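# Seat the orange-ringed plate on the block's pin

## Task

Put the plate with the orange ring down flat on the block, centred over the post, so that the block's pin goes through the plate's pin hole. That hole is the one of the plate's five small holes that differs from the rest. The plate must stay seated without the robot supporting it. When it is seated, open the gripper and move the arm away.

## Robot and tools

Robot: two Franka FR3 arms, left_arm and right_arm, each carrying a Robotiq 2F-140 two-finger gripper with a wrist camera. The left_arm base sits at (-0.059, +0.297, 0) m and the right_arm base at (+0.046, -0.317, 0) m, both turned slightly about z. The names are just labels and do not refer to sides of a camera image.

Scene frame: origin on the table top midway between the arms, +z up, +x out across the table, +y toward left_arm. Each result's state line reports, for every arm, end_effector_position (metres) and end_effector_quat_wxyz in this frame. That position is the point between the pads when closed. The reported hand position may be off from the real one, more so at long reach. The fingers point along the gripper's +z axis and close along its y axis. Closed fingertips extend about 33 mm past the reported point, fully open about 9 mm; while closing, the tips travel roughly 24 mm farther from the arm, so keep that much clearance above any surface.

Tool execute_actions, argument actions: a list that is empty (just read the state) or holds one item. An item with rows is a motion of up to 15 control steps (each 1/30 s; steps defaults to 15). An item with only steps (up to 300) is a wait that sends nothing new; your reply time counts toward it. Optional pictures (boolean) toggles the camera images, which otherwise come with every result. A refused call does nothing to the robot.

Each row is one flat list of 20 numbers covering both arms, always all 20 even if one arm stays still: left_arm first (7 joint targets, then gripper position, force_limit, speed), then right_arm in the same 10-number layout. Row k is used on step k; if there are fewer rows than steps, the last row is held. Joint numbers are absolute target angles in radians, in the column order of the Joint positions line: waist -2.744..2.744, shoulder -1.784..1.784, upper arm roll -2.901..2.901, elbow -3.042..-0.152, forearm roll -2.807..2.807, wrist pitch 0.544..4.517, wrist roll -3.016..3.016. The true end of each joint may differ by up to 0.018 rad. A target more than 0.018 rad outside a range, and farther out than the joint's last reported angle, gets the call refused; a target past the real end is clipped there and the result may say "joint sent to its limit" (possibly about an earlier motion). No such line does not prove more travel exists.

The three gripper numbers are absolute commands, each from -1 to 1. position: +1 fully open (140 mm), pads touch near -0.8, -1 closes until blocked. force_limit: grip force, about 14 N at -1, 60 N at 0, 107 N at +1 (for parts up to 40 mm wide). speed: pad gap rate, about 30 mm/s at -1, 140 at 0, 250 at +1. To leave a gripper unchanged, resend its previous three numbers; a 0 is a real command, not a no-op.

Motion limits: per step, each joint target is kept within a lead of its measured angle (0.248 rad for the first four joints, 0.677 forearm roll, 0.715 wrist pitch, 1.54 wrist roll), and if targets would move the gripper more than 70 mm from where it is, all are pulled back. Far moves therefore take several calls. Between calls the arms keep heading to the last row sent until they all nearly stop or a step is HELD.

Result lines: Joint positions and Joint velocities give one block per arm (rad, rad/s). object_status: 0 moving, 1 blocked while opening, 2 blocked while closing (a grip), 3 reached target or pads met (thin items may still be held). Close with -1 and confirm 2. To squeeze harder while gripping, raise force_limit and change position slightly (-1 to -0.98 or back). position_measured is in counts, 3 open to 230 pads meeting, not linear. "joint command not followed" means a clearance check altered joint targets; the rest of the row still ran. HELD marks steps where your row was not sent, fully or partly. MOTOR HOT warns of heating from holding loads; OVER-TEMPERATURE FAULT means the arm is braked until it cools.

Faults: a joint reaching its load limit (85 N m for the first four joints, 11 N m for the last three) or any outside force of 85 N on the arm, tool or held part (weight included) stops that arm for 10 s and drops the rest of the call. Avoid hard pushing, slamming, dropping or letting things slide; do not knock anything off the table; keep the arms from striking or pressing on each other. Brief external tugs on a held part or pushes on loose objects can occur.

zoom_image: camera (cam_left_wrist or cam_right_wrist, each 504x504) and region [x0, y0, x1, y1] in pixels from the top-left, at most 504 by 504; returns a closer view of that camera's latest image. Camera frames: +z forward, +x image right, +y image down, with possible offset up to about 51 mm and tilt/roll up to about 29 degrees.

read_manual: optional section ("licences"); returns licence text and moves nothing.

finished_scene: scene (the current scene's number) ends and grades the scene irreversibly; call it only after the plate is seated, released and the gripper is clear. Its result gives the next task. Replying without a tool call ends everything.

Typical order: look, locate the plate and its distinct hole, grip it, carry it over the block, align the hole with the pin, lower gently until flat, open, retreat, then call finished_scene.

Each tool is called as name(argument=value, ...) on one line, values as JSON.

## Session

execute_actions(actions=[])

Scene clock: 0.00 s of 5100.00 s.
left_arm: end_effector_position=(+0.4318, -0.2144, +0.3269) position_measured=3 object_status=3 end_effector_quat_wxyz=(+0.162, +0.126, +0.972, +0.113) | right_arm: end_effector_position=(+0.0615, -0.7381, +0.2166) position_measured=3 object_status=3 end_effector_quat_wxyz=(-0.508, -0.323, +0.719, +0.349)
Joint positions: left_arm=[-0.884  0.426 -0.083 -1.274  0.434  1.729  0.782] | right_arm=[-0.803  0.424  0.064 -1.953 -0.8    1.241  0.031]
Joint velocities: left_arm=[ 0.001 -0.001  0.     0.     0.001 -0.    -0.002] | right_arm=[-0.001  0.     0.    -0.    -0.    -0.    -0.001]

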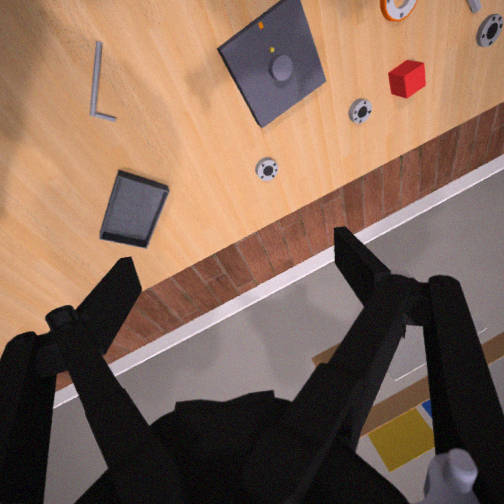

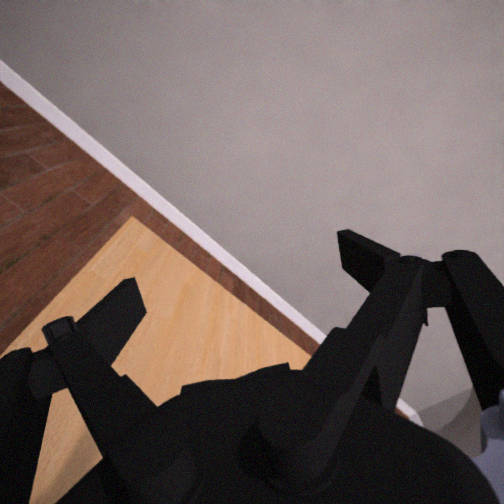

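execute_actions(actions=[{"rows":[[-0.6,0.1,0,-1.85,0,1.95,-2.197,1,0,0,-0.803,0.424,0.064,-1.953,-0.8,1.241,0.031,1,0,0]]}], pictures=false)

execute_actions(actions=[{"steps":150}])

zoom_image(camera="cam_left_wrist", region=[100,100,400,400])

Scene clock: 4.80 s of 5100.00 s.
left_arm: end_effector_position=(+0.4195, -0.0342, +0.2501) position_measured=3 object_status=3 end_effector_quat_wxyz=(-0.010, +0.864, -0.504, -0.013) | right_arm: end_effector_position=(+0.0615, -0.7381, +0.2166) position_measured=3 object_status=3 end_effector_quat_wxyz=(-0.508, -0.323, +0.719, +0.349)
Joint positions: left_arm=[-0.594  0.109  0.007 -1.846  0.017  1.926 -1.134] | right_arm=[-0.803  0.424  0.064 -1.953 -0.8    1.241  0.031]
Joint velocities: left_arm=[-0.053 -0.008 -0.069 -0.085 -0.131  0.114 -3.495] | right_arm=[ 0.    -0.    -0.    -0.001  0.    -0.    -0.   ]
Steps of this call (steps 1 to 90: nothing new was sent; then 1.30 s passed at rest; steps 91 to 105: all 15 steps of this action). Readings (joint positions | what the end effector reports):
91: left_arm=[-0.867 0.399 -0.086 -1.319 0.382 1.754 0.697] | right_arm=[-0.803 0.424 0.064 -1.953 -0.800 1.241 0.031] | left_arm position_measured=3 object_status=3 | right_arm position_measured=3 object_status=3
92: left_arm=[-0.838 0.364 -0.081 -1.368 0.330 1.772 0.611] | right_arm=[-0.803 0.424 0.064 -1.953 -0.800 1.241 0.031] | left_arm position_measured=3 object_status=3 | right_arm position_measured=3 object_status=3
94: left_arm=[-0.768 0.287 -0.061 -1.457 0.248 1.806 0.435] | right_arm=[-0.803 0.424 0.064 -1.953 -0.800 1.241 0.031] | left_arm position_measured=3 object_status=3 | right_arm position_measured=3 object_status=3
98: left_arm=[-0.632 0.131 -0.004 -1.692 0.104 1.878 -0.096] | right_arm=[-0.803 0.424 0.064 -1.953 -0.800 1.241 0.031] | left_arm position_measured=3 object_status=3 | right_arm position_measured=3 object_status=3
105: the state above

Scene clock: 9.80 s of 5100.00 s.
left_arm: end_effector_position=(+0.4187, -0.0460, +0.2543) position_measured=3 object_status=3 end_effector_quat_wxyz=(-0.002, +1.000, -0.003, -0.001) | right_arm: end_effector_position=(+0.0615, -0.7381, +0.2166) position_measured=3 object_status=3 end_effector_quat_wxyz=(-0.508, -0.323, +0.719, +0.349)
Joint positions: left_arm=[-0.599  0.102  0.001 -1.849  0.002  1.947 -2.19 ] | right_arm=[-0.803  0.424  0.064 -1.953 -0.8    1.241  0.031]
Joint velocities: left_arm=[-0.     0.     0.    -0.    -0.    -0.001  0.001] | right_arm=[ 0.     0.001  0.    -0.    -0.    -0.    -0.001]
Steps of this call (steps 1 to 60: the robot went on to your last target; steps 61 to 120: nothing new was sent; then 1.00 s passed at rest). Readings (joint positions | what the end effector reports):
1: left_arm=[-0.596 0.108 0.005 -1.848 0.014 1.929 -1.243] | right_arm=[-0.803 0.424 0.064 -1.953 -0.800 1.241 0.031] | left_arm position_measured=3 object_status=3 | right_arm position_measured=3 object_status=3
2: left_arm=[-0.597 0.107 0.003 -1.848 0.011 1.932 -1.342] | right_arm=[-0.803 0.424 0.064 -1.953 -0.800 1.241 0.031] | left_arm position_measured=3 object_status=3 | right_arm position_measured=3 object_status=3
4: left_arm=[-0.599 0.105 0.001 -1.849 0.007 1.937 -1.508] | right_arm=[-0.803 0.424 0.064 -1.953 -0.800 1.241 0.031] | left_arm position_measured=3 object_status=3 | right_arm position_measured=3 object_status=3
8: left_arm=[-0.599 0.102 0.001 -1.849 0.004 1.943 -1.750] | right_arm=[-0.803 0.424 0.064 -1.953 -0.800 1.241 0.031] | left_arm position_measured=3 object_status=3 | right_arm position_measured=3 object_status=3
120: the state above
All arms were judged still, so your last target was given up. Only a new action makes them travel on or press farther. Fingers that are still opening or closing keep moving.

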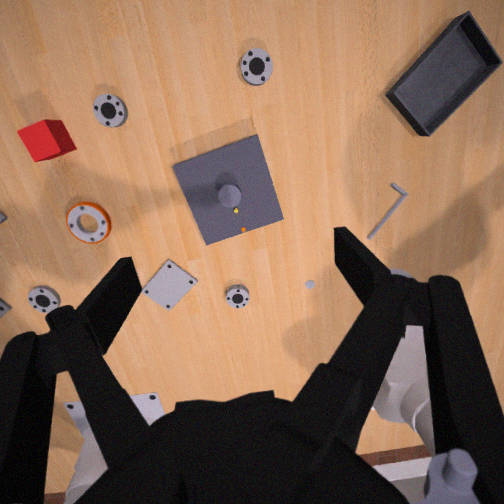

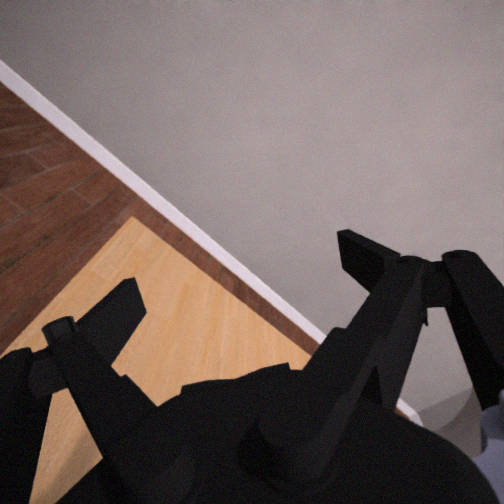

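Region (100, 100, 400, 400) of cam_left_wrist's 504x504 image, scaled by 1.680, with more detail than that image has.

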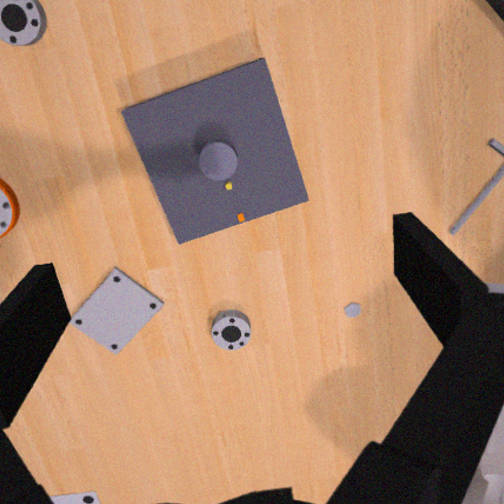

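zoom_image(camera="cam_left_wrist", region=[48,182,128,262])

Region (48, 182, 128, 262) of cam_left_wrist's 504x504 image, scaled by 6.300, with more detail than that image has.

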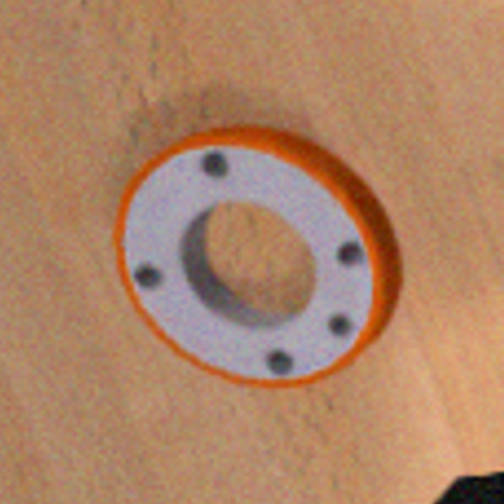

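execute_actions(actions=[{"rows":[[-0.197,0.047,0,-2.446,0,2.493,-2.634,0.3,0,0,-0.803,0.424,0.064,-1.953,-0.8,1.241,0.031,1,0,0]]}], pictures=false)

execute_actions(actions=[{"steps":45}])

Scene clock: 19.97 s of 5100.00 s.
left_arm: end_effector_position=(+0.4026, +0.1876, +0.0773) position_measured=91 object_status=0 end_effector_quat_wxyz=(-0.018, +0.948, +0.317, -0.028) | right_arm: end_effector_position=(+0.0615, -0.7381, +0.2166) position_measured=3 object_status=3 end_effector_quat_wxyz=(-0.508, -0.323, +0.719, +0.349)
Joint positions: left_arm=[-0.214  0.054  0.006 -2.396  0.002  2.384 -2.45 ] | right_arm=[-0.803  0.424  0.064 -1.953 -0.8    1.241  0.031]
Joint velocities: left_arm=[ 0.327  0.088  0.047 -0.864 -0.003  0.558 -0.588] | right_arm=[ 0.001 -0.     0.002 -0.    -0.    -0.001 -0.002]
Steps of this call (steps 1 to 90: nothing new was sent; then 6.67 s passed at rest; steps 91 to 105: all 15 steps of this action). Readings (joint positions | what the end effector reports):
91: left_arm=[-0.582 0.093 -0.010 -1.872 0.002 1.984 -2.206] | right_arm=[-0.803 0.424 0.064 -1.953 -0.800 1.241 0.031] | left_arm position_measured=3 object_status=0 | right_arm position_measured=3 object_status=3
92: left_arm=[-0.558 0.084 -0.015 -1.902 0.002 2.022 -2.223] | right_arm=[-0.803 0.424 0.064 -1.953 -0.800 1.241 0.031] | left_arm position_measured=9 object_status=0 | right_arm position_measured=3 object_status=3
94: left_arm=[-0.500 0.073 -0.016 -1.962 0.002 2.089 -2.256] | right_arm=[-0.803 0.424 0.064 -1.953 -0.800 1.241 0.031] | left_arm position_measured=24 object_status=0 | right_arm position_measured=3 object_status=3
98: left_arm=[-0.373 0.062 -0.010 -2.091 0.002 2.200 -2.316] | right_arm=[-0.803 0.424 0.064 -1.953 -0.800 1.241 0.031] | left_arm position_measured=55 object_status=0 | right_arm position_measured=3 object_status=3
105: the state above

Scene clock: 21.47 s of 5100.00 s.
left_arm: end_effector_position=(+0.4111, +0.1911, +0.0693) position_measured=91 object_status=3 end_effector_quat_wxyz=(-0.001, +0.915, +0.404, -0.001) | right_arm: end_effector_position=(+0.0615, -0.7381, +0.2166) position_measured=3 object_status=3 end_effector_quat_wxyz=(-0.508, -0.323, +0.719, +0.349)
Joint positions: left_arm=[-0.198  0.049  0.002 -2.445  0.001  2.49  -2.625] | right_arm=[-0.803  0.424  0.064 -1.953 -0.8    1.241  0.031]
Joint velocities: left_arm=[ 0.001  0.    -0.001  0.     0.001  0.001 -0.004] | right_arm=[ 0.    -0.001 -0.    -0.     0.     0.    -0.002]
Steps of this call (steps 1 to 45: the robot went on to your last target). Readings (joint positions | what the end effector reports):
1: left_arm=[-0.205 0.057 0.007 -2.418 0.001 2.401 -2.469] | right_arm=[-0.803 0.424 0.064 -1.953 -0.800 1.241 0.031] | left_arm position_measured=91 object_status=0 | right_arm position_measured=3 object_status=3
2: left_arm=[-0.201 0.057 0.007 -2.432 0.001 2.415 -2.485] | right_arm=[-0.803 0.424 0.064 -1.953 -0.800 1.241 0.031] | left_arm position_measured=91 object_status=0 | right_arm position_measured=3 object_status=3
4: left_arm=[-0.198 0.056 0.006 -2.443 0.001 2.438 -2.513] | right_arm=[-0.803 0.424 0.064 -1.953 -0.800 1.241 0.031] | left_arm position_measured=91 object_status=3 | right_arm position_measured=3 object_status=3
8: left_arm=[-0.198 0.051 0.002 -2.445 0.001 2.467 -2.553] | right_arm=[-0.803 0.424 0.064 -1.953 -0.800 1.241 0.031] | left_arm position_measured=91 object_status=3 | right_arm position_measured=3 object_status=3
45: the state above
All arms were judged still, so your last target was given up. Only a new action makes them travel on or press farther. Fingers that are still opening or closing keep moving.

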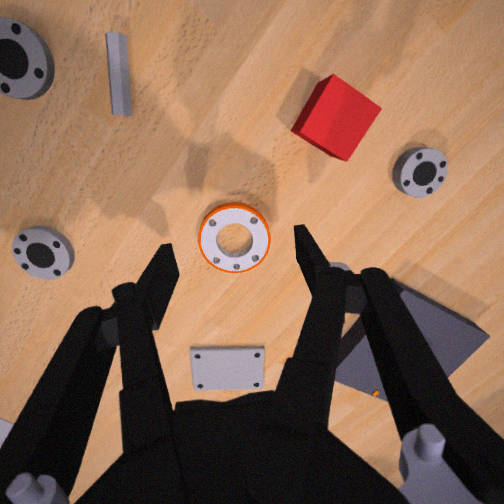

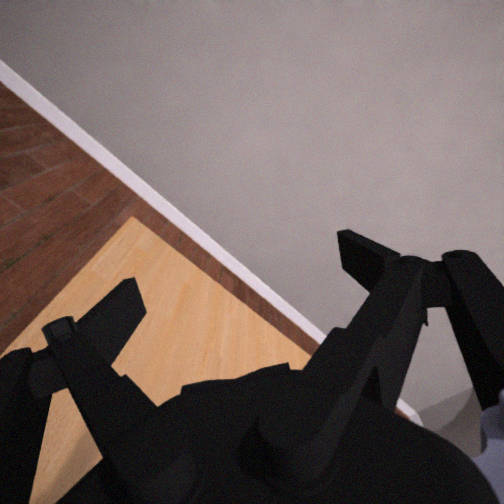

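execute_actions(actions=[{"rows":[[-0.181,0.07,0,-2.448,0,2.53,-2.62,0.3,0,0,-0.803,0.424,0.064,-1.953,-0.8,1.241,0.031,1,0,0],[-0.181,0.09,0,-2.448,0,2.55,-2.62,0.3,0,0,-0.803,0.424,0.064,-1.953,-0.8,1.241,0.031,1,0,0],[-0.181,0.11,0,-2.45,0,2.57,-2.62,0.3,0,0,-0.803,0.424,0.064,-1.953,-0.8,1.241,0.031,1,0,0],[-0.181,0.125,0,-2.45,0,2.585,-2.62,0.3,0,0,-0.803,0.424,0.064,-1.953,-0.8,1.241,0.031,1,0,0],[-0.181,0.14,0,-2.4534,0,2.596,-2.62,0.3,0,0,-0.803,0.424,0.064,-1.953,-0.8,1.241,0.031,1,0,0]]}], pictures=false)

execute_actions(actions=[{"steps":12}])

execute_actions(actions=[{"rows":[[-0.181,0.14,0,-2.4534,0,2.596,-2.62,-1,0,-0.3,-0.803,0.424,0.064,-1.953,-0.8,1.241,0.031,1,0,0]]}])

Scene clock: 28.60 s of 5100.00 s.
left_arm: end_effector_position=(+0.4114, +0.1975, +0.0303) position_measured=91 object_status=3 end_effector_quat_wxyz=(-0.003, +0.912, +0.411, -0.003) | right_arm: end_effector_position=(+0.0615, -0.7381, +0.2166) position_measured=3 object_status=3 end_effector_quat_wxyz=(-0.508, -0.323, +0.719, +0.349)
Joint positions: left_arm=[-0.183  0.139  0.    -2.455  0.001  2.585 -2.627] | right_arm=[-0.803  0.424  0.064 -1.953 -0.8    1.241  0.031]
Joint velocities: left_arm=[-0.    -0.     0.001 -0.001  0.     0.049  0.   ] | right_arm=[ 0.    -0.001 -0.    -0.001  0.001 -0.001  0.001]
Steps of this call (steps 1 to 90: nothing new was sent; then 3.63 s passed at rest; steps 91 to 105: all 15 steps of this action). Readings (joint positions | what the end effector reports):
91: left_arm=[-0.195 0.052 0.000 -2.445 0.001 2.496 -2.627] | right_arm=[-0.803 0.424 0.064 -1.953 -0.800 1.241 0.031] | left_arm position_measured=91 object_status=3 | right_arm position_measured=3 object_status=3
92: left_arm=[-0.192 0.059 0.000 -2.444 0.001 2.506 -2.627] | right_arm=[-0.803 0.424 0.064 -1.953 -0.800 1.241 0.031] | left_arm position_measured=91 object_status=3 | right_arm position_measured=3 object_status=3
94: left_arm=[-0.186 0.085 0.000 -2.444 0.001 2.529 -2.627] | right_arm=[-0.803 0.424 0.064 -1.953 -0.800 1.241 0.031] | left_arm position_measured=91 object_status=3 | right_arm position_measured=3 object_status=3
98: left_arm=[-0.183 0.133 0.000 -2.453 0.001 2.563 -2.627] | right_arm=[-0.803 0.424 0.064 -1.953 -0.800 1.241 0.031] | left_arm position_measured=91 object_status=3 | right_arm position_measured=3 object_status=3
105: the state above

Scene clock: 29.00 s of 5100.00 s.
left_arm: end_effector_position=(+0.4136, +0.1971, +0.0309) position_measured=91 object_status=3 end_effector_quat_wxyz=(-0.001, +0.912, +0.411, -0.000) | right_arm: end_effector_position=(+0.0615, -0.7381, +0.2166) position_measured=3 object_status=3 end_effector_quat_wxyz=(-0.508, -0.323, +0.719, +0.349)
Joint positions: left_arm=[-0.183  0.139  0.    -2.455  0.001  2.592 -2.627] | right_arm=[-0.803  0.424  0.064 -1.953 -0.8    1.241  0.031]
Joint velocities: left_arm=[-0.001  0.001  0.    -0.    -0.001  0.004 -0.   ] | right_arm=[-0.001  0.001 -0.001 -0.001 -0.     0.001 -0.001]
Steps of this call (steps 1 to 12: the robot went on to your last target). Readings (joint positions | what the end effector reports):
1: left_arm=[-0.183 0.139 0.000 -2.455 0.001 2.587 -2.627] | right_arm=[-0.803 0.424 0.064 -1.953 -0.800 1.241 0.031] | left_arm position_measured=91 object_status=3 | right_arm position_measured=3 object_status=3
2: left_arm=[-0.183 0.139 0.000 -2.455 0.001 2.588 -2.627] | right_arm=[-0.803 0.424 0.064 -1.953 -0.800 1.241 0.031] | left_arm position_measured=91 object_status=3 | right_arm position_measured=3 object_status=3
4: left_arm=[-0.183 0.139 0.000 -2.455 0.001 2.590 -2.627] | right_arm=[-0.803 0.424 0.064 -1.953 -0.800 1.241 0.031] | left_arm position_measured=91 object_status=3 | right_arm position_measured=3 object_status=3
8: left_arm=[-0.183 0.139 0.000 -2.455 0.001 2.592 -2.627] | right_arm=[-0.803 0.424 0.064 -1.953 -0.800 1.241 0.031] | left_arm position_measured=91 object_status=3 | right_arm position_measured=3 object_status=3
12: the state above

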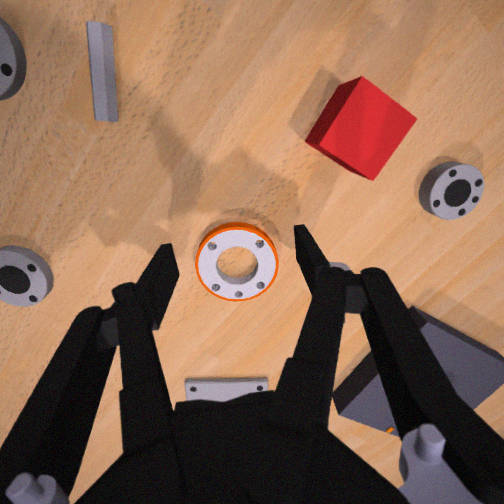

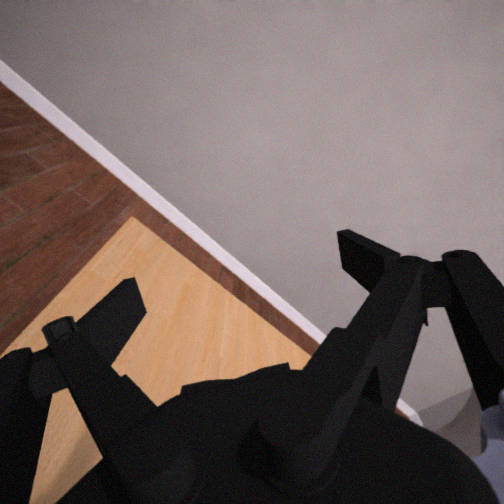

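Scene clock: 29.50 s of 5100.00 s.
left_arm: end_effector_position=(+0.4146, +0.1969, +0.0316) position_measured=140 object_status=2 end_effector_quat_wxyz=(-0.000, +0.912, +0.411, +0.001) | right_arm: end_effector_position=(+0.0615, -0.7381, +0.2166) position_measured=3 object_status=3 end_effector_quat_wxyz=(-0.508, -0.323, +0.719, +0.349)
Joint positions: left_arm=[-0.183  0.139  0.    -2.454  0.001  2.593 -2.627] | right_arm=[-0.803  0.424  0.064 -1.953 -0.8    1.241  0.031]
Joint velocities: left_arm=[ 0.     0.001 -0.001 -0.001  0.     0.     0.   ] | right_arm=[-0.     0.001  0.001 -0.     0.001  0.     0.   ]
Steps of this call (steps 1 to 15: all 15 steps of this action). Readings (joint positions | what the end effector reports):
1: left_arm=[-0.183 0.139 0.000 -2.455 0.001 2.593 -2.627] | right_arm=[-0.803 0.424 0.064 -1.953 -0.800 1.241 0.031] | left_arm position_measured=91 object_status=0 | right_arm position_measured=3 object_status=3
2: left_arm=[-0.183 0.139 0.000 -2.455 0.001 2.593 -2.627] | right_arm=[-0.803 0.424 0.064 -1.953 -0.800 1.241 0.031] | left_arm position_measured=96 object_status=0 | right_arm position_measured=3 object_status=3
4: left_arm=[-0.183 0.139 0.000 -2.455 0.001 2.593 -2.627] | right_arm=[-0.803 0.424 0.064 -1.953 -0.800 1.241 0.031] | left_arm position_measured=107 object_status=0 | right_arm position_measured=3 object_status=3
8: left_arm=[-0.183 0.139 0.000 -2.455 0.001 2.593 -2.627] | right_arm=[-0.803 0.424 0.064 -1.953 -0.800 1.241 0.031] | left_arm position_measured=130 object_status=0 | right_arm position_measured=3 object_status=3
15: the state above

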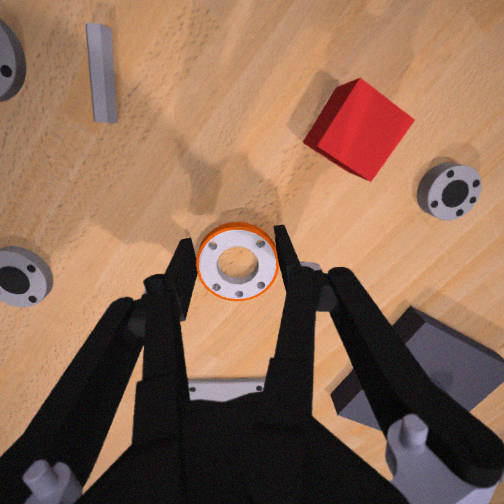

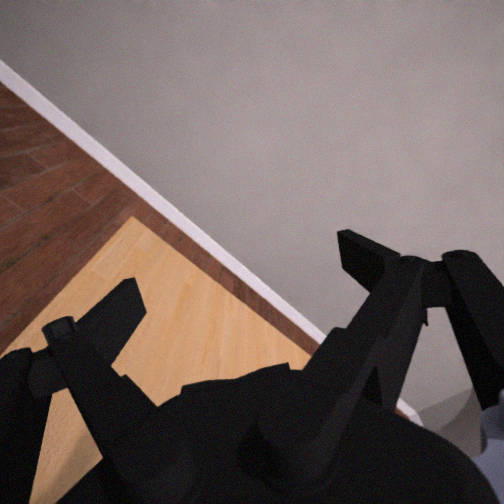

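execute_actions(actions=[{"rows":[[-0.181,-0.06,0,-2.40,0,2.34,-2.62,-1,0,-0.3,-0.803,0.424,0.064,-1.953,-0.8,1.241,0.031,1,0,0]]}], pictures=false)

execute_actions(actions=[{"rows":[[-0.562,0.2,0,-2.04,0,2.26,-2.46,-1,0,-0.3,-0.803,0.424,0.064,-1.953,-0.8,1.241,0.031,1,0,0]]}], pictures=false)

execute_actions(actions=[{"steps":10}], pictures=false)

execute_actions(actions=[{"rows":[[-0.562,0.271,0,-2.051,0,2.322,-2.46,-1,0,-0.3,-0.803,0.424,0.064,-1.953,-0.8,1.241,0.031,1,0,0]]}], pictures=false)

execute_actions(actions=[{"steps":15}])

zoom_image(camera="cam_left_wrist", region=[130,150,350,370])

Scene clock: 38.60 s of 5100.00 s.
left_arm: end_effector_position=(+0.4213, +0.1956, +0.1299) position_measured=140 object_status=2 end_effector_quat_wxyz=(+0.006, +0.912, +0.411, +0.009) | right_arm: end_effector_position=(+0.0615, -0.7381, +0.2166) position_measured=3 object_status=3 end_effector_quat_wxyz=(-0.508, -0.323, +0.719, +0.349)
Joint positions: left_arm=[-0.183 -0.062  0.    -2.399  0.001  2.358 -2.627] | right_arm=[-0.803  0.424  0.064 -1.953 -0.8    1.241  0.031]
Joint velocities: left_arm=[ 0.001  0.008 -0.    -0.009  0.    -0.098  0.001] | right_arm=[ 0.    -0.001  0.     0.001  0.001 -0.001  0.001]
Steps of this call (steps 1 to 15: the robot went on to your last target; steps 16 to 90: nothing new was sent; then 5.60 s passed at rest; steps 91 to 105: all 15 steps of this action). Readings (joint positions | what the end effector reports):
91: left_arm=[-0.183 0.123 0.000 -2.453 0.001 2.562 -2.627] | right_arm=[-0.803 0.424 0.064 -1.953 -0.800 1.241 0.031] | left_arm position_measured=140 object_status=2 | right_arm position_measured=3 object_status=3
92: left_arm=[-0.183 0.088 0.000 -2.449 0.001 2.528 -2.627] | right_arm=[-0.803 0.424 0.064 -1.953 -0.800 1.241 0.031] | left_arm position_measured=140 object_status=2 | right_arm position_measured=3 object_status=3
94: left_arm=[-0.183 0.012 0.000 -2.425 0.001 2.470 -2.627] | right_arm=[-0.803 0.424 0.064 -1.953 -0.800 1.241 0.031] | left_arm position_measured=140 object_status=2 | right_arm position_measured=3 object_status=3
98: left_arm=[-0.183 -0.061 0.000 -2.394 0.001 2.406 -2.627] | right_arm=[-0.803 0.424 0.064 -1.953 -0.800 1.241 0.031] | left_arm position_measured=140 object_status=2 | right_arm position_measured=3 object_status=3
105: the state above

Scene clock: 39.10 s of 5100.00 s.
left_arm: end_effector_position=(+0.4297, -0.0385, +0.1375) position_measured=140 object_status=2 end_effector_quat_wxyz=(+0.013, +0.985, +0.172, +0.012) | right_arm: end_effector_position=(+0.0615, -0.7381, +0.2166) position_measured=3 object_status=3 end_effector_quat_wxyz=(-0.508, -0.323, +0.719, +0.349)
Joint positions: left_arm=[-0.565  0.195 -0.01  -2.047  0.001  2.277 -2.518] | right_arm=[-0.803  0.424  0.064 -1.953 -0.8    1.241  0.031]
Joint velocities: left_arm=[-0.065  0.045 -0.001  0.067  0.    -0.081  0.171] | right_arm=[ 0.     0.001  0.001  0.     0.001 -0.001  0.002]
Steps of this call (steps 1 to 15: all 15 steps of this action). Readings (joint positions | what the end effector reports):
1: left_arm=[-0.205 -0.039 0.013 -2.371 0.001 2.347 -2.620] | right_arm=[-0.803 0.424 0.064 -1.953 -0.800 1.241 0.031] | left_arm position_measured=140 object_status=2 | right_arm position_measured=3 object_status=3
2: left_arm=[-0.236 -0.002 0.017 -2.330 0.001 2.341 -2.613] | right_arm=[-0.803 0.424 0.064 -1.953 -0.800 1.241 0.031] | left_arm position_measured=140 object_status=2 | right_arm position_measured=3 object_status=3
4: left_arm=[-0.301 0.057 0.016 -2.262 0.001 2.329 -2.600] | right_arm=[-0.803 0.424 0.064 -1.953 -0.800 1.241 0.031] | left_arm position_measured=140 object_status=2 | right_arm position_measured=3 object_status=3
8: left_arm=[-0.433 0.135 0.011 -2.146 0.001 2.309 -2.575] | right_arm=[-0.803 0.424 0.064 -1.953 -0.800 1.241 0.031] | left_arm position_measured=140 object_status=2 | right_arm position_measured=3 object_status=3
15: the state above

Scene clock: 39.43 s of 5100.00 s.
left_arm: end_effector_position=(+0.4315, -0.0319, +0.1365) position_measured=140 object_status=2 end_effector_quat_wxyz=(+0.008, +0.987, +0.161, +0.009) | right_arm: end_effector_position=(+0.0615, -0.7381, +0.2166) position_measured=3 object_status=3 end_effector_quat_wxyz=(-0.508, -0.323, +0.719, +0.349)
Joint positions: left_arm=[-0.563  0.198 -0.002 -2.042  0.001  2.264 -2.484] | right_arm=[-0.803  0.424  0.064 -1.953 -0.8    1.241  0.031]
Joint velocities: left_arm=[ 0.     0.001  0.     0.002  0.001 -0.012  0.058] | right_arm=[-0.001  0.002  0.001  0.     0.001  0.001  0.001]
Steps of this call (steps 1 to 10: the robot went on to your last target). Readings (joint positions | what the end effector reports):
1: left_arm=[-0.566 0.196 -0.010 -2.045 0.001 2.274 -2.513] | right_arm=[-0.803 0.424 0.064 -1.953 -0.800 1.241 0.031] | left_arm position_measured=140 object_status=2 | right_arm position_measured=3 object_status=3
2: left_arm=[-0.566 0.197 -0.008 -2.044 0.001 2.272 -2.508] | right_arm=[-0.803 0.424 0.064 -1.953 -0.800 1.241 0.031] | left_arm position_measured=140 object_status=2 | right_arm position_measured=3 object_status=3
4: left_arm=[-0.565 0.198 -0.005 -2.043 0.001 2.269 -2.500] | right_arm=[-0.803 0.424 0.064 -1.953 -0.800 1.241 0.031] | left_arm position_measured=140 object_status=2 | right_arm position_measured=3 object_status=3
8: left_arm=[-0.563 0.198 -0.002 -2.043 0.001 2.265 -2.489] | right_arm=[-0.803 0.424 0.064 -1.953 -0.800 1.241 0.031] | left_arm position_measured=140 object_status=2 | right_arm position_measured=3 object_status=3
10: the state above

Scene clock: 39.93 s of 5100.00 s.
left_arm: end_effector_position=(+0.4267, -0.0286, +0.0918) position_measured=140 object_status=2 end_effector_quat_wxyz=(-0.004, +0.988, +0.154, -0.004) | right_arm: end_effector_position=(+0.0615, -0.7381, +0.2166) position_measured=3 object_status=3 end_effector_quat_wxyz=(-0.508, -0.323, +0.719, +0.349)
Joint positions: left_arm=[-0.563  0.274 -0.002 -2.053  0.001  2.316 -2.471] | right_arm=[-0.803  0.424  0.064 -1.953 -0.8    1.241  0.031]
Joint velocities: left_arm=[-0.001 -0.001 -0.001  0.001  0.     0.021  0.013] | right_arm=[-0.    -0.    -0.     0.001 -0.    -0.     0.   ]
Steps of this call (steps 1 to 15: all 15 steps of this action). Readings (joint positions | what the end effector reports):
1: left_arm=[-0.563 0.206 -0.002 -2.040 0.001 2.274 -2.483] | right_arm=[-0.803 0.424 0.064 -1.953 -0.800 1.241 0.031] | left_arm position_measured=140 object_status=2 | right_arm position_measured=3 object_status=3
2: left_arm=[-0.563 0.221 -0.002 -2.039 0.001 2.284 -2.481] | right_arm=[-0.803 0.424 0.064 -1.953 -0.800 1.241 0.031] | left_arm position_measured=140 object_status=2 | right_arm position_measured=3 object_status=3
4: left_arm=[-0.563 0.250 -0.002 -2.045 0.001 2.296 -2.478] | right_arm=[-0.803 0.424 0.064 -1.953 -0.800 1.241 0.031] | left_arm position_measured=140 object_status=2 | right_arm position_measured=3 object_status=3
8: left_arm=[-0.563 0.274 -0.002 -2.054 0.001 2.306 -2.474] | right_arm=[-0.803 0.424 0.064 -1.953 -0.800 1.241 0.031] | left_arm position_measured=140 object_status=2 | right_arm position_measured=3 object_status=3
15: the state above

Scene clock: 40.43 s of 5100.00 s.
left_arm: end_effector_position=(+0.4275, -0.0292, +0.0921) position_measured=140 object_status=2 end_effector_quat_wxyz=(-0.003, +0.988, +0.152, -0.003) | right_arm: end_effector_position=(+0.0615, -0.7381, +0.2166) position_measured=3 object_status=3 end_effector_quat_wxyz=(-0.508, -0.323, +0.719, +0.349)
Joint positions: left_arm=[-0.563  0.274 -0.001 -2.053  0.001  2.319 -2.468] | right_arm=[-0.803  0.424  0.064 -1.953 -0.8    1.241  0.031]
Joint velocities: left_arm=[ 0.001  0.    -0.    -0.     0.     0.001  0.003] | right_arm=[-0.    -0.002 -0.001  0.001 -0.     0.001  0.001]
Steps of this call (steps 1 to 15: the robot went on to your last target). Readings (joint positions | what the end effector reports):
1: left_arm=[-0.563 0.274 -0.002 -2.053 0.001 2.316 -2.470] | right_arm=[-0.803 0.424 0.064 -1.953 -0.800 1.241 0.031] | left_arm position_measured=140 object_status=2 | right_arm position_measured=3 object_status=3
2: left_arm=[-0.563 0.274 -0.002 -2.053 0.001 2.317 -2.470] | right_arm=[-0.803 0.424 0.064 -1.953 -0.800 1.241 0.031] | left_arm position_measured=140 object_status=2 | right_arm position_measured=3 object_status=3
4: left_arm=[-0.563 0.274 -0.002 -2.053 0.001 2.317 -2.469] | right_arm=[-0.803 0.424 0.064 -1.953 -0.800 1.241 0.031] | left_arm position_measured=140 object_status=2 | right_arm position_measured=3 object_status=3
8: left_arm=[-0.563 0.274 -0.002 -2.053 0.001 2.318 -2.469] | right_arm=[-0.803 0.424 0.064 -1.953 -0.800 1.241 0.031] | left_arm position_measured=140 object_status=2 | right_arm position_measured=3 object_status=3
15: the state above
All arms were judged still, so your last target was given up. Only a new action makes them travel on or press farther. Fingers that are still opening or closing keep moving.

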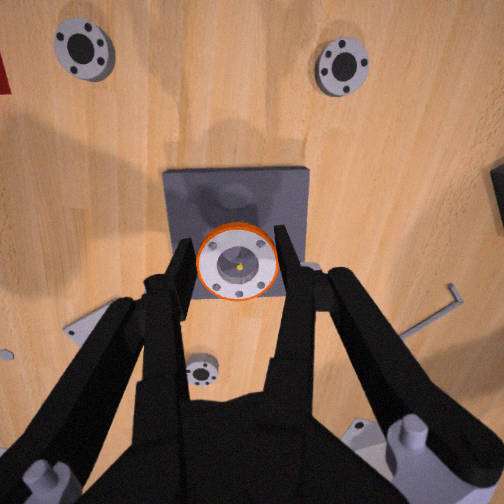

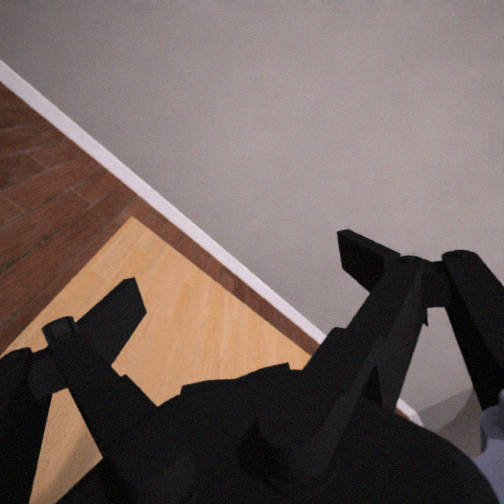

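Region (130, 150, 350, 370) of cam_left_wrist's 504x504 image, scaled by 2.291, with more detail than that image has.

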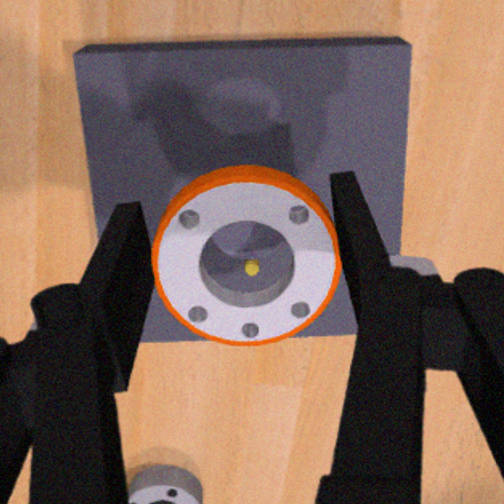

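execute_actions(actions=[{"rows":[[-0.550,0.2936,0,-2.053,0,2.349,-2.45,-1,0,-0.3,-0.803,0.424,0.064,-1.953,-0.8,1.241,0.031,1,0,0]]}], pictures=false)

execute_actions(actions=[{"steps":15}])

zoom_image(camera="cam_left_wrist", region=[180,200,300,320])

Scene clock: 46.23 s of 5100.00 s.
left_arm: end_effector_position=(+0.4346, -0.0252, +0.0834) position_measured=140 object_status=2 end_effector_quat_wxyz=(-0.001, +0.988, +0.154, -0.000) | right_arm: end_effector_position=(+0.0615, -0.7381, +0.2166) position_measured=3 object_status=3 end_effector_quat_wxyz=(-0.508, -0.323, +0.719, +0.349)
Joint positions: left_arm=[-0.552  0.293 -0.001 -2.053  0.001  2.344 -2.459] | right_arm=[-0.803  0.424  0.064 -1.953 -0.8    1.241  0.031]
Joint velocities: left_arm=[ 0.001  0.     0.001  0.    -0.001  0.009  0.005] | right_arm=[ 0.    -0.002 -0.002 -0.    -0.001 -0.001 -0.   ]
Steps of this call (steps 1 to 90: nothing new was sent; then 2.30 s passed at rest; steps 91 to 105: all 15 steps of this action). Readings (joint positions | what the end effector reports):
91: left_arm=[-0.562 0.276 -0.002 -2.052 0.001 2.323 -2.466] | right_arm=[-0.803 0.424 0.064 -1.953 -0.800 1.241 0.031] | left_arm position_measured=140 object_status=2 | right_arm position_measured=3 object_status=3
92: left_arm=[-0.560 0.280 -0.002 -2.052 0.001 2.328 -2.465] | right_arm=[-0.803 0.424 0.064 -1.953 -0.800 1.241 0.031] | left_arm position_measured=140 object_status=2 | right_arm position_measured=3 object_status=3
94: left_arm=[-0.555 0.287 -0.002 -2.052 0.001 2.334 -2.464] | right_arm=[-0.803 0.424 0.064 -1.953 -0.800 1.241 0.031] | left_arm position_measured=140 object_status=2 | right_arm position_measured=3 object_status=3
98: left_arm=[-0.552 0.293 -0.001 -2.053 0.001 2.340 -2.462] | right_arm=[-0.803 0.424 0.064 -1.953 -0.800 1.241 0.031] | left_arm position_measured=140 object_status=2 | right_arm position_measured=3 object_status=3
105: the state above

Scene clock: 46.73 s of 5100.00 s.
left_arm: end_effector_position=(+0.4350, -0.0254, +0.0835) position_measured=140 object_status=2 end_effector_quat_wxyz=(-0.000, +0.988, +0.153, +0.000) | right_arm: end_effector_position=(+0.0615, -0.7381, +0.2166) position_measured=3 object_status=3 end_effector_quat_wxyz=(-0.508, -0.323, +0.719, +0.349)
Joint positions: left_arm=[-0.552  0.293 -0.001 -2.053  0.001  2.346 -2.458] | right_arm=[-0.803  0.424  0.064 -1.953 -0.8    1.241  0.031]
Joint velocities: left_arm=[-0.     0.     0.001 -0.     0.     0.001 -0.001] | right_arm=[ 0.    -0.002  0.001 -0.001  0.001 -0.     0.002]
Steps of this call (steps 1 to 15: the robot went on to your last target). Readings (joint positions | what the end effector reports):
1: left_arm=[-0.552 0.293 -0.001 -2.053 0.001 2.345 -2.459] | right_arm=[-0.803 0.424 0.064 -1.953 -0.800 1.241 0.031] | left_arm position_measured=140 object_status=2 | right_arm position_measured=3 object_status=3
2: left_arm=[-0.552 0.293 -0.001 -2.053 0.001 2.345 -2.459] | right_arm=[-0.803 0.424 0.064 -1.953 -0.800 1.241 0.031] | left_arm position_measured=140 object_status=2 | right_arm position_measured=3 object_status=3
4: left_arm=[-0.552 0.293 -0.001 -2.053 0.001 2.345 -2.459] | right_arm=[-0.803 0.424 0.064 -1.953 -0.800 1.241 0.031] | left_arm position_measured=140 object_status=2 | right_arm position_measured=3 object_status=3
8: left_arm=[-0.552 0.293 -0.001 -2.053 0.001 2.345 -2.458] | right_arm=[-0.803 0.424 0.064 -1.953 -0.800 1.241 0.031] | left_arm position_measured=140 object_status=2 | right_arm position_measured=3 object_status=3
15: the state above
All arms were judged still, so your last target was given up. Only a new action makes them travel on or press farther. Fingers that are still opening or closing keep moving.

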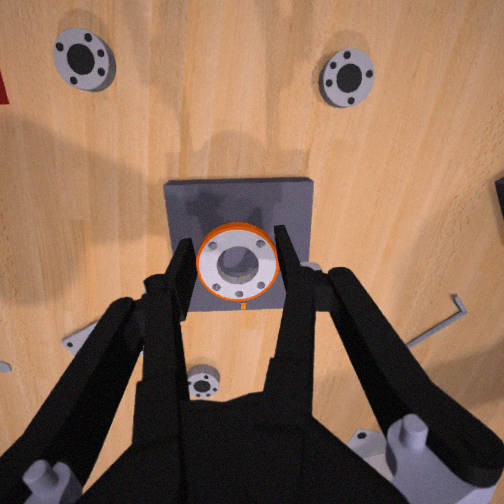

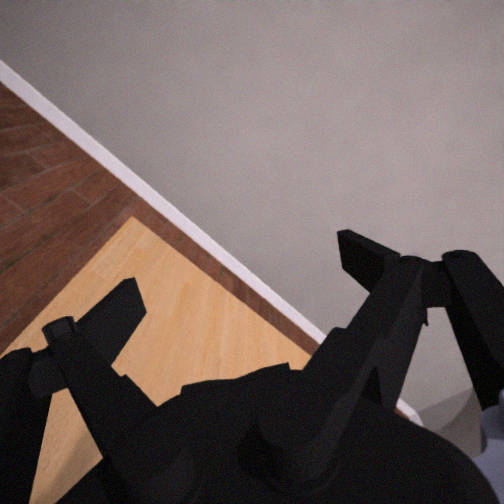

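Region (180, 200, 300, 320) of cam_left_wrist's 504x504 image, scaled by 4.200, with more detail than that image has.

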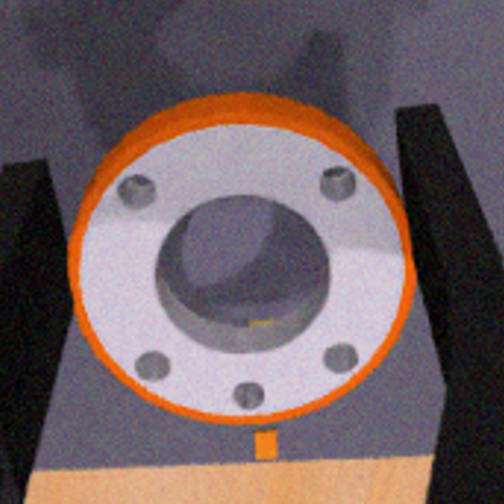

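execute_actions(actions=[{"rows":[[-0.5473,0.3072,0,-2.052,0,2.362,-2.45,-1,0,-0.3,-0.803,0.424,0.064,-1.953,-0.8,1.241,0.031,1,0,0]]}], pictures=false)

execute_actions(actions=[{"steps":12}])

zoom_image(camera="cam_left_wrist", region=[180,200,300,320])

Scene clock: 50.70 s of 5100.00 s.
left_arm: end_effector_position=(+0.4366, -0.0248, +0.0771) position_measured=140 object_status=2 end_effector_quat_wxyz=(-0.000, +0.988, +0.154, +0.000) | right_arm: end_effector_position=(+0.0615, -0.7381, +0.2166) position_measured=3 object_status=3 end_effector_quat_wxyz=(-0.508, -0.323, +0.719, +0.349)
Joint positions: left_arm=[-0.55   0.306 -0.001 -2.052  0.001  2.358 -2.457] | right_arm=[-0.803  0.424  0.064 -1.953 -0.8    1.241  0.031]
Joint velocities: left_arm=[-0.     0.    -0.001  0.    -0.001  0.003 -0.   ] | right_arm=[-0.     0.     0.     0.001 -0.001  0.    -0.001]
Steps of this call (steps 1 to 90: nothing new was sent; then 0.47 s passed at rest; steps 91 to 105: all 15 steps of this action). Readings (joint positions | what the end effector reports):
91: left_arm=[-0.552 0.294 -0.001 -2.052 0.001 2.348 -2.457] | right_arm=[-0.803 0.424 0.064 -1.953 -0.800 1.241 0.031] | left_arm position_measured=140 object_status=2 | right_arm position_measured=3 object_status=3
92: left_arm=[-0.551 0.297 -0.001 -2.052 0.001 2.350 -2.457] | right_arm=[-0.803 0.424 0.064 -1.953 -0.800 1.241 0.031] | left_arm position_measured=140 object_status=2 | right_arm position_measured=3 object_status=3
94: left_arm=[-0.550 0.302 -0.001 -2.052 0.001 2.353 -2.457] | right_arm=[-0.803 0.424 0.064 -1.953 -0.800 1.241 0.031] | left_arm position_measured=140 object_status=2 | right_arm position_measured=3 object_status=3
98: left_arm=[-0.550 0.306 -0.001 -2.052 0.001 2.356 -2.457] | right_arm=[-0.803 0.424 0.064 -1.953 -0.800 1.241 0.031] | left_arm position_measured=140 object_status=2 | right_arm position_measured=3 object_status=3
105: the state above

Scene clock: 51.10 s of 5100.00 s.
left_arm: end_effector_position=(+0.4368, -0.0249, +0.0771) position_measured=140 object_status=2 end_effector_quat_wxyz=(+0.000, +0.988, +0.154, +0.000) | right_arm: end_effector_position=(+0.0615, -0.7381, +0.2166) position_measured=3 object_status=3 end_effector_quat_wxyz=(-0.508, -0.323, +0.719, +0.349)
Joint positions: left_arm=[-0.55   0.306 -0.001 -2.052  0.001  2.359 -2.457] | right_arm=[-0.803  0.424  0.064 -1.953 -0.8    1.241  0.031]
Joint velocities: left_arm=[ 0.003 -0.    -0.001  0.002 -0.001  0.     0.001] | right_arm=[-0.     0.001  0.001  0.    -0.    -0.     0.001]
Steps of this call (steps 1 to 12: the robot went on to your last target). Readings (joint positions | what the end effector reports):
1: left_arm=[-0.550 0.306 -0.001 -2.052 0.001 2.358 -2.457] | right_arm=[-0.803 0.424 0.064 -1.953 -0.800 1.241 0.031] | left_arm position_measured=140 object_status=2 | right_arm position_measured=3 object_status=3
2: left_arm=[-0.550 0.306 -0.001 -2.052 0.001 2.358 -2.457] | right_arm=[-0.803 0.424 0.064 -1.953 -0.800 1.241 0.031] | left_arm position_measured=140 object_status=2 | right_arm position_measured=3 object_status=3
4: left_arm=[-0.550 0.306 -0.001 -2.052 0.001 2.358 -2.457] | right_arm=[-0.803 0.424 0.064 -1.953 -0.800 1.241 0.031] | left_arm position_measured=140 object_status=2 | right_arm position_measured=3 object_status=3
8: left_arm=[-0.550 0.306 -0.001 -2.052 0.001 2.359 -2.457] | right_arm=[-0.803 0.424 0.064 -1.953 -0.800 1.241 0.031] | left_arm position_measured=140 object_status=2 | right_arm position_measured=3 object_status=3
12: the state above

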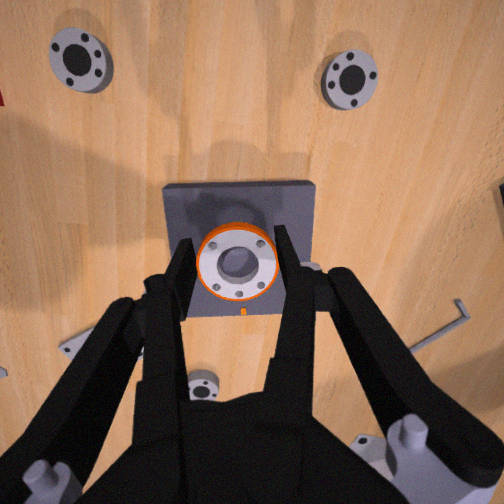

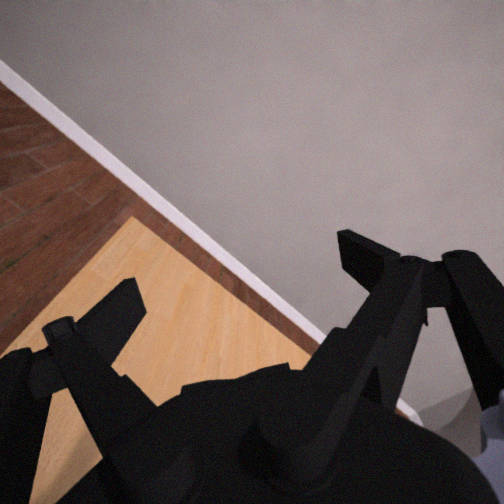

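Region (180, 200, 300, 320) of cam_left_wrist's 504x504 image, scaled by 4.200, with more detail than that image has.

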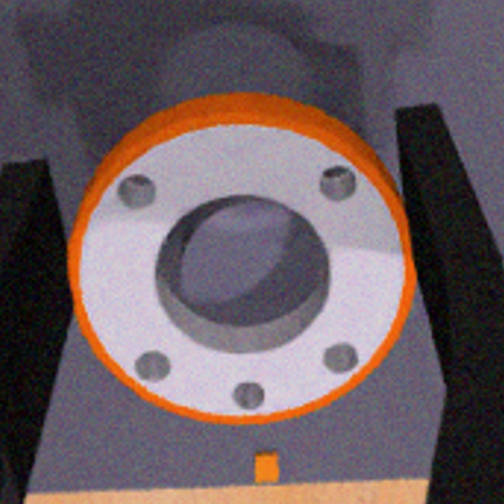

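execute_actions(actions=[{"rows":[[-0.5468,0.3115,0,-2.0465,0,2.3615,-2.45,-1,0,-0.3,-0.803,0.424,0.064,-1.953,-0.8,1.241,0.031,1,0,0]]}], pictures=false)

execute_actions(actions=[{"rows":[[-0.5468,0.319,0,-2.050,0,2.372,-2.50,-1,0,-0.3,-0.803,0.424,0.064,-1.953,-0.8,1.241,0.031,1,0,0]]}])

zoom_image(camera="cam_left_wrist", region=[180,200,300,320])

Scene clock: 56.03 s of 5100.00 s.
left_arm: end_effector_position=(+0.4377, -0.0252, +0.0764) position_measured=140 object_status=2 end_effector_quat_wxyz=(-0.000, +0.988, +0.155, +0.000) | right_arm: end_effector_position=(+0.0615, -0.7381, +0.2166) position_measured=3 object_status=3 end_effector_quat_wxyz=(-0.508, -0.323, +0.719, +0.349)
Joint positions: left_arm=[-0.549  0.31  -0.001 -2.049  0.001  2.359 -2.457] | right_arm=[-0.803  0.424  0.064 -1.953 -0.8    1.241  0.031]
Joint velocities: left_arm=[-0.    -0.001 -0.001 -0.     0.     0.     0.001] | right_arm=[-0.001  0.001  0.001 -0.     0.     0.    -0.002]
Steps of this call (steps 1 to 15: the robot went on to your last target; steps 16 to 90: nothing new was sent; then 1.43 s passed at rest; steps 91 to 105: all 15 steps of this action). Readings (joint positions | what the end effector reports):
91: left_arm=[-0.549 0.307 -0.001 -2.051 0.001 2.359 -2.457] | right_arm=[-0.803 0.424 0.064 -1.953 -0.800 1.241 0.031] | left_arm position_measured=140 object_status=2 | right_arm position_measured=3 object_status=3
92: left_arm=[-0.549 0.308 -0.001 -2.050 0.001 2.359 -2.457] | right_arm=[-0.803 0.424 0.064 -1.953 -0.800 1.241 0.031] | left_arm position_measured=140 object_status=2 | right_arm position_measured=3 object_status=3
94: left_arm=[-0.549 0.309 -0.001 -2.049 0.001 2.359 -2.457] | right_arm=[-0.803 0.424 0.064 -1.953 -0.800 1.241 0.031] | left_arm position_measured=140 object_status=2 | right_arm position_measured=3 object_status=3
98: left_arm=[-0.549 0.310 -0.001 -2.049 0.001 2.359 -2.457] | right_arm=[-0.803 0.424 0.064 -1.953 -0.800 1.241 0.031] | left_arm position_measured=140 object_status=2 | right_arm position_measured=3 object_status=3
105: the state above

Scene clock: 56.53 s of 5100.00 s.
left_arm: end_effector_position=(+0.4383, -0.0256, +0.0724) position_measured=140 object_status=2 end_effector_quat_wxyz=(+0.000, +0.986, +0.169, +0.001) | right_arm: end_effector_position=(+0.0615, -0.7381, +0.2166) position_measured=3 object_status=3 end_effector_quat_wxyz=(-0.508, -0.323, +0.719, +0.349)
Joint positions: left_arm=[-0.549  0.318 -0.001 -2.049  0.001  2.368 -2.486] | right_arm=[-0.803  0.424  0.064 -1.953 -0.8    1.241  0.031]
Joint velocities: left_arm=[ 0.001 -0.002  0.    -0.     0.001  0.005 -0.023] | right_arm=[ 0.001  0.    -0.    -0.     0.001  0.001  0.001]
Steps of this call (steps 1 to 15: all 15 steps of this action). Readings (joint positions | what the end effector reports):
1: left_arm=[-0.549 0.310 -0.001 -2.049 0.001 2.361 -2.460] | right_arm=[-0.803 0.424 0.064 -1.953 -0.800 1.241 0.031] | left_arm position_measured=140 object_status=2 | right_arm position_measured=3 object_status=3
2: left_arm=[-0.549 0.312 -0.001 -2.049 0.001 2.362 -2.464] | right_arm=[-0.803 0.424 0.064 -1.953 -0.800 1.241 0.031] | left_arm position_measured=140 object_status=2 | right_arm position_measured=3 object_status=3
4: left_arm=[-0.549 0.315 -0.001 -2.049 0.001 2.364 -2.469] | right_arm=[-0.803 0.424 0.064 -1.953 -0.800 1.241 0.031] | left_arm position_measured=140 object_status=2 | right_arm position_measured=3 object_status=3
8: left_arm=[-0.549 0.318 -0.001 -2.049 0.001 2.367 -2.478] | right_arm=[-0.803 0.424 0.064 -1.953 -0.800 1.241 0.031] | left_arm position_measured=140 object_status=2 | right_arm position_measured=3 object_status=3
15: the state above

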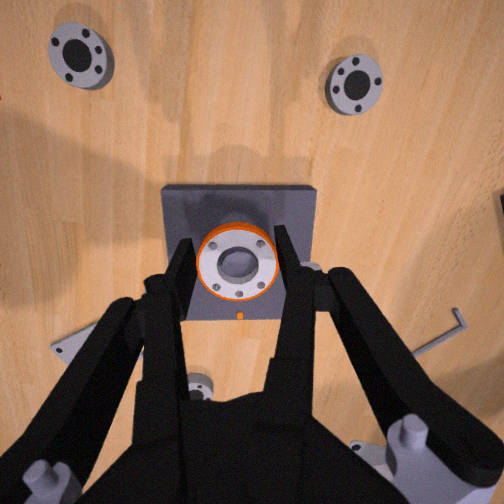

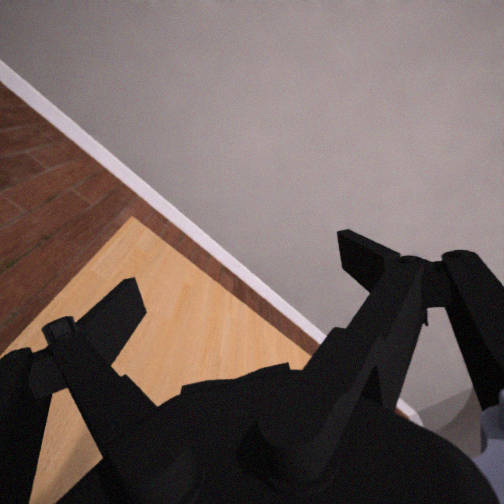

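Region (180, 200, 300, 320) of cam_left_wrist's 504x504 image, scaled by 4.200, with more detail than that image has.

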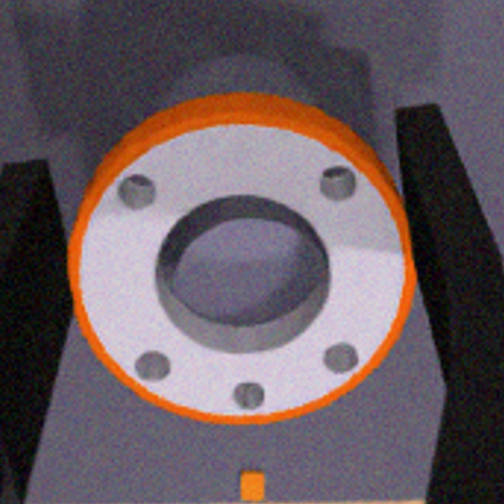

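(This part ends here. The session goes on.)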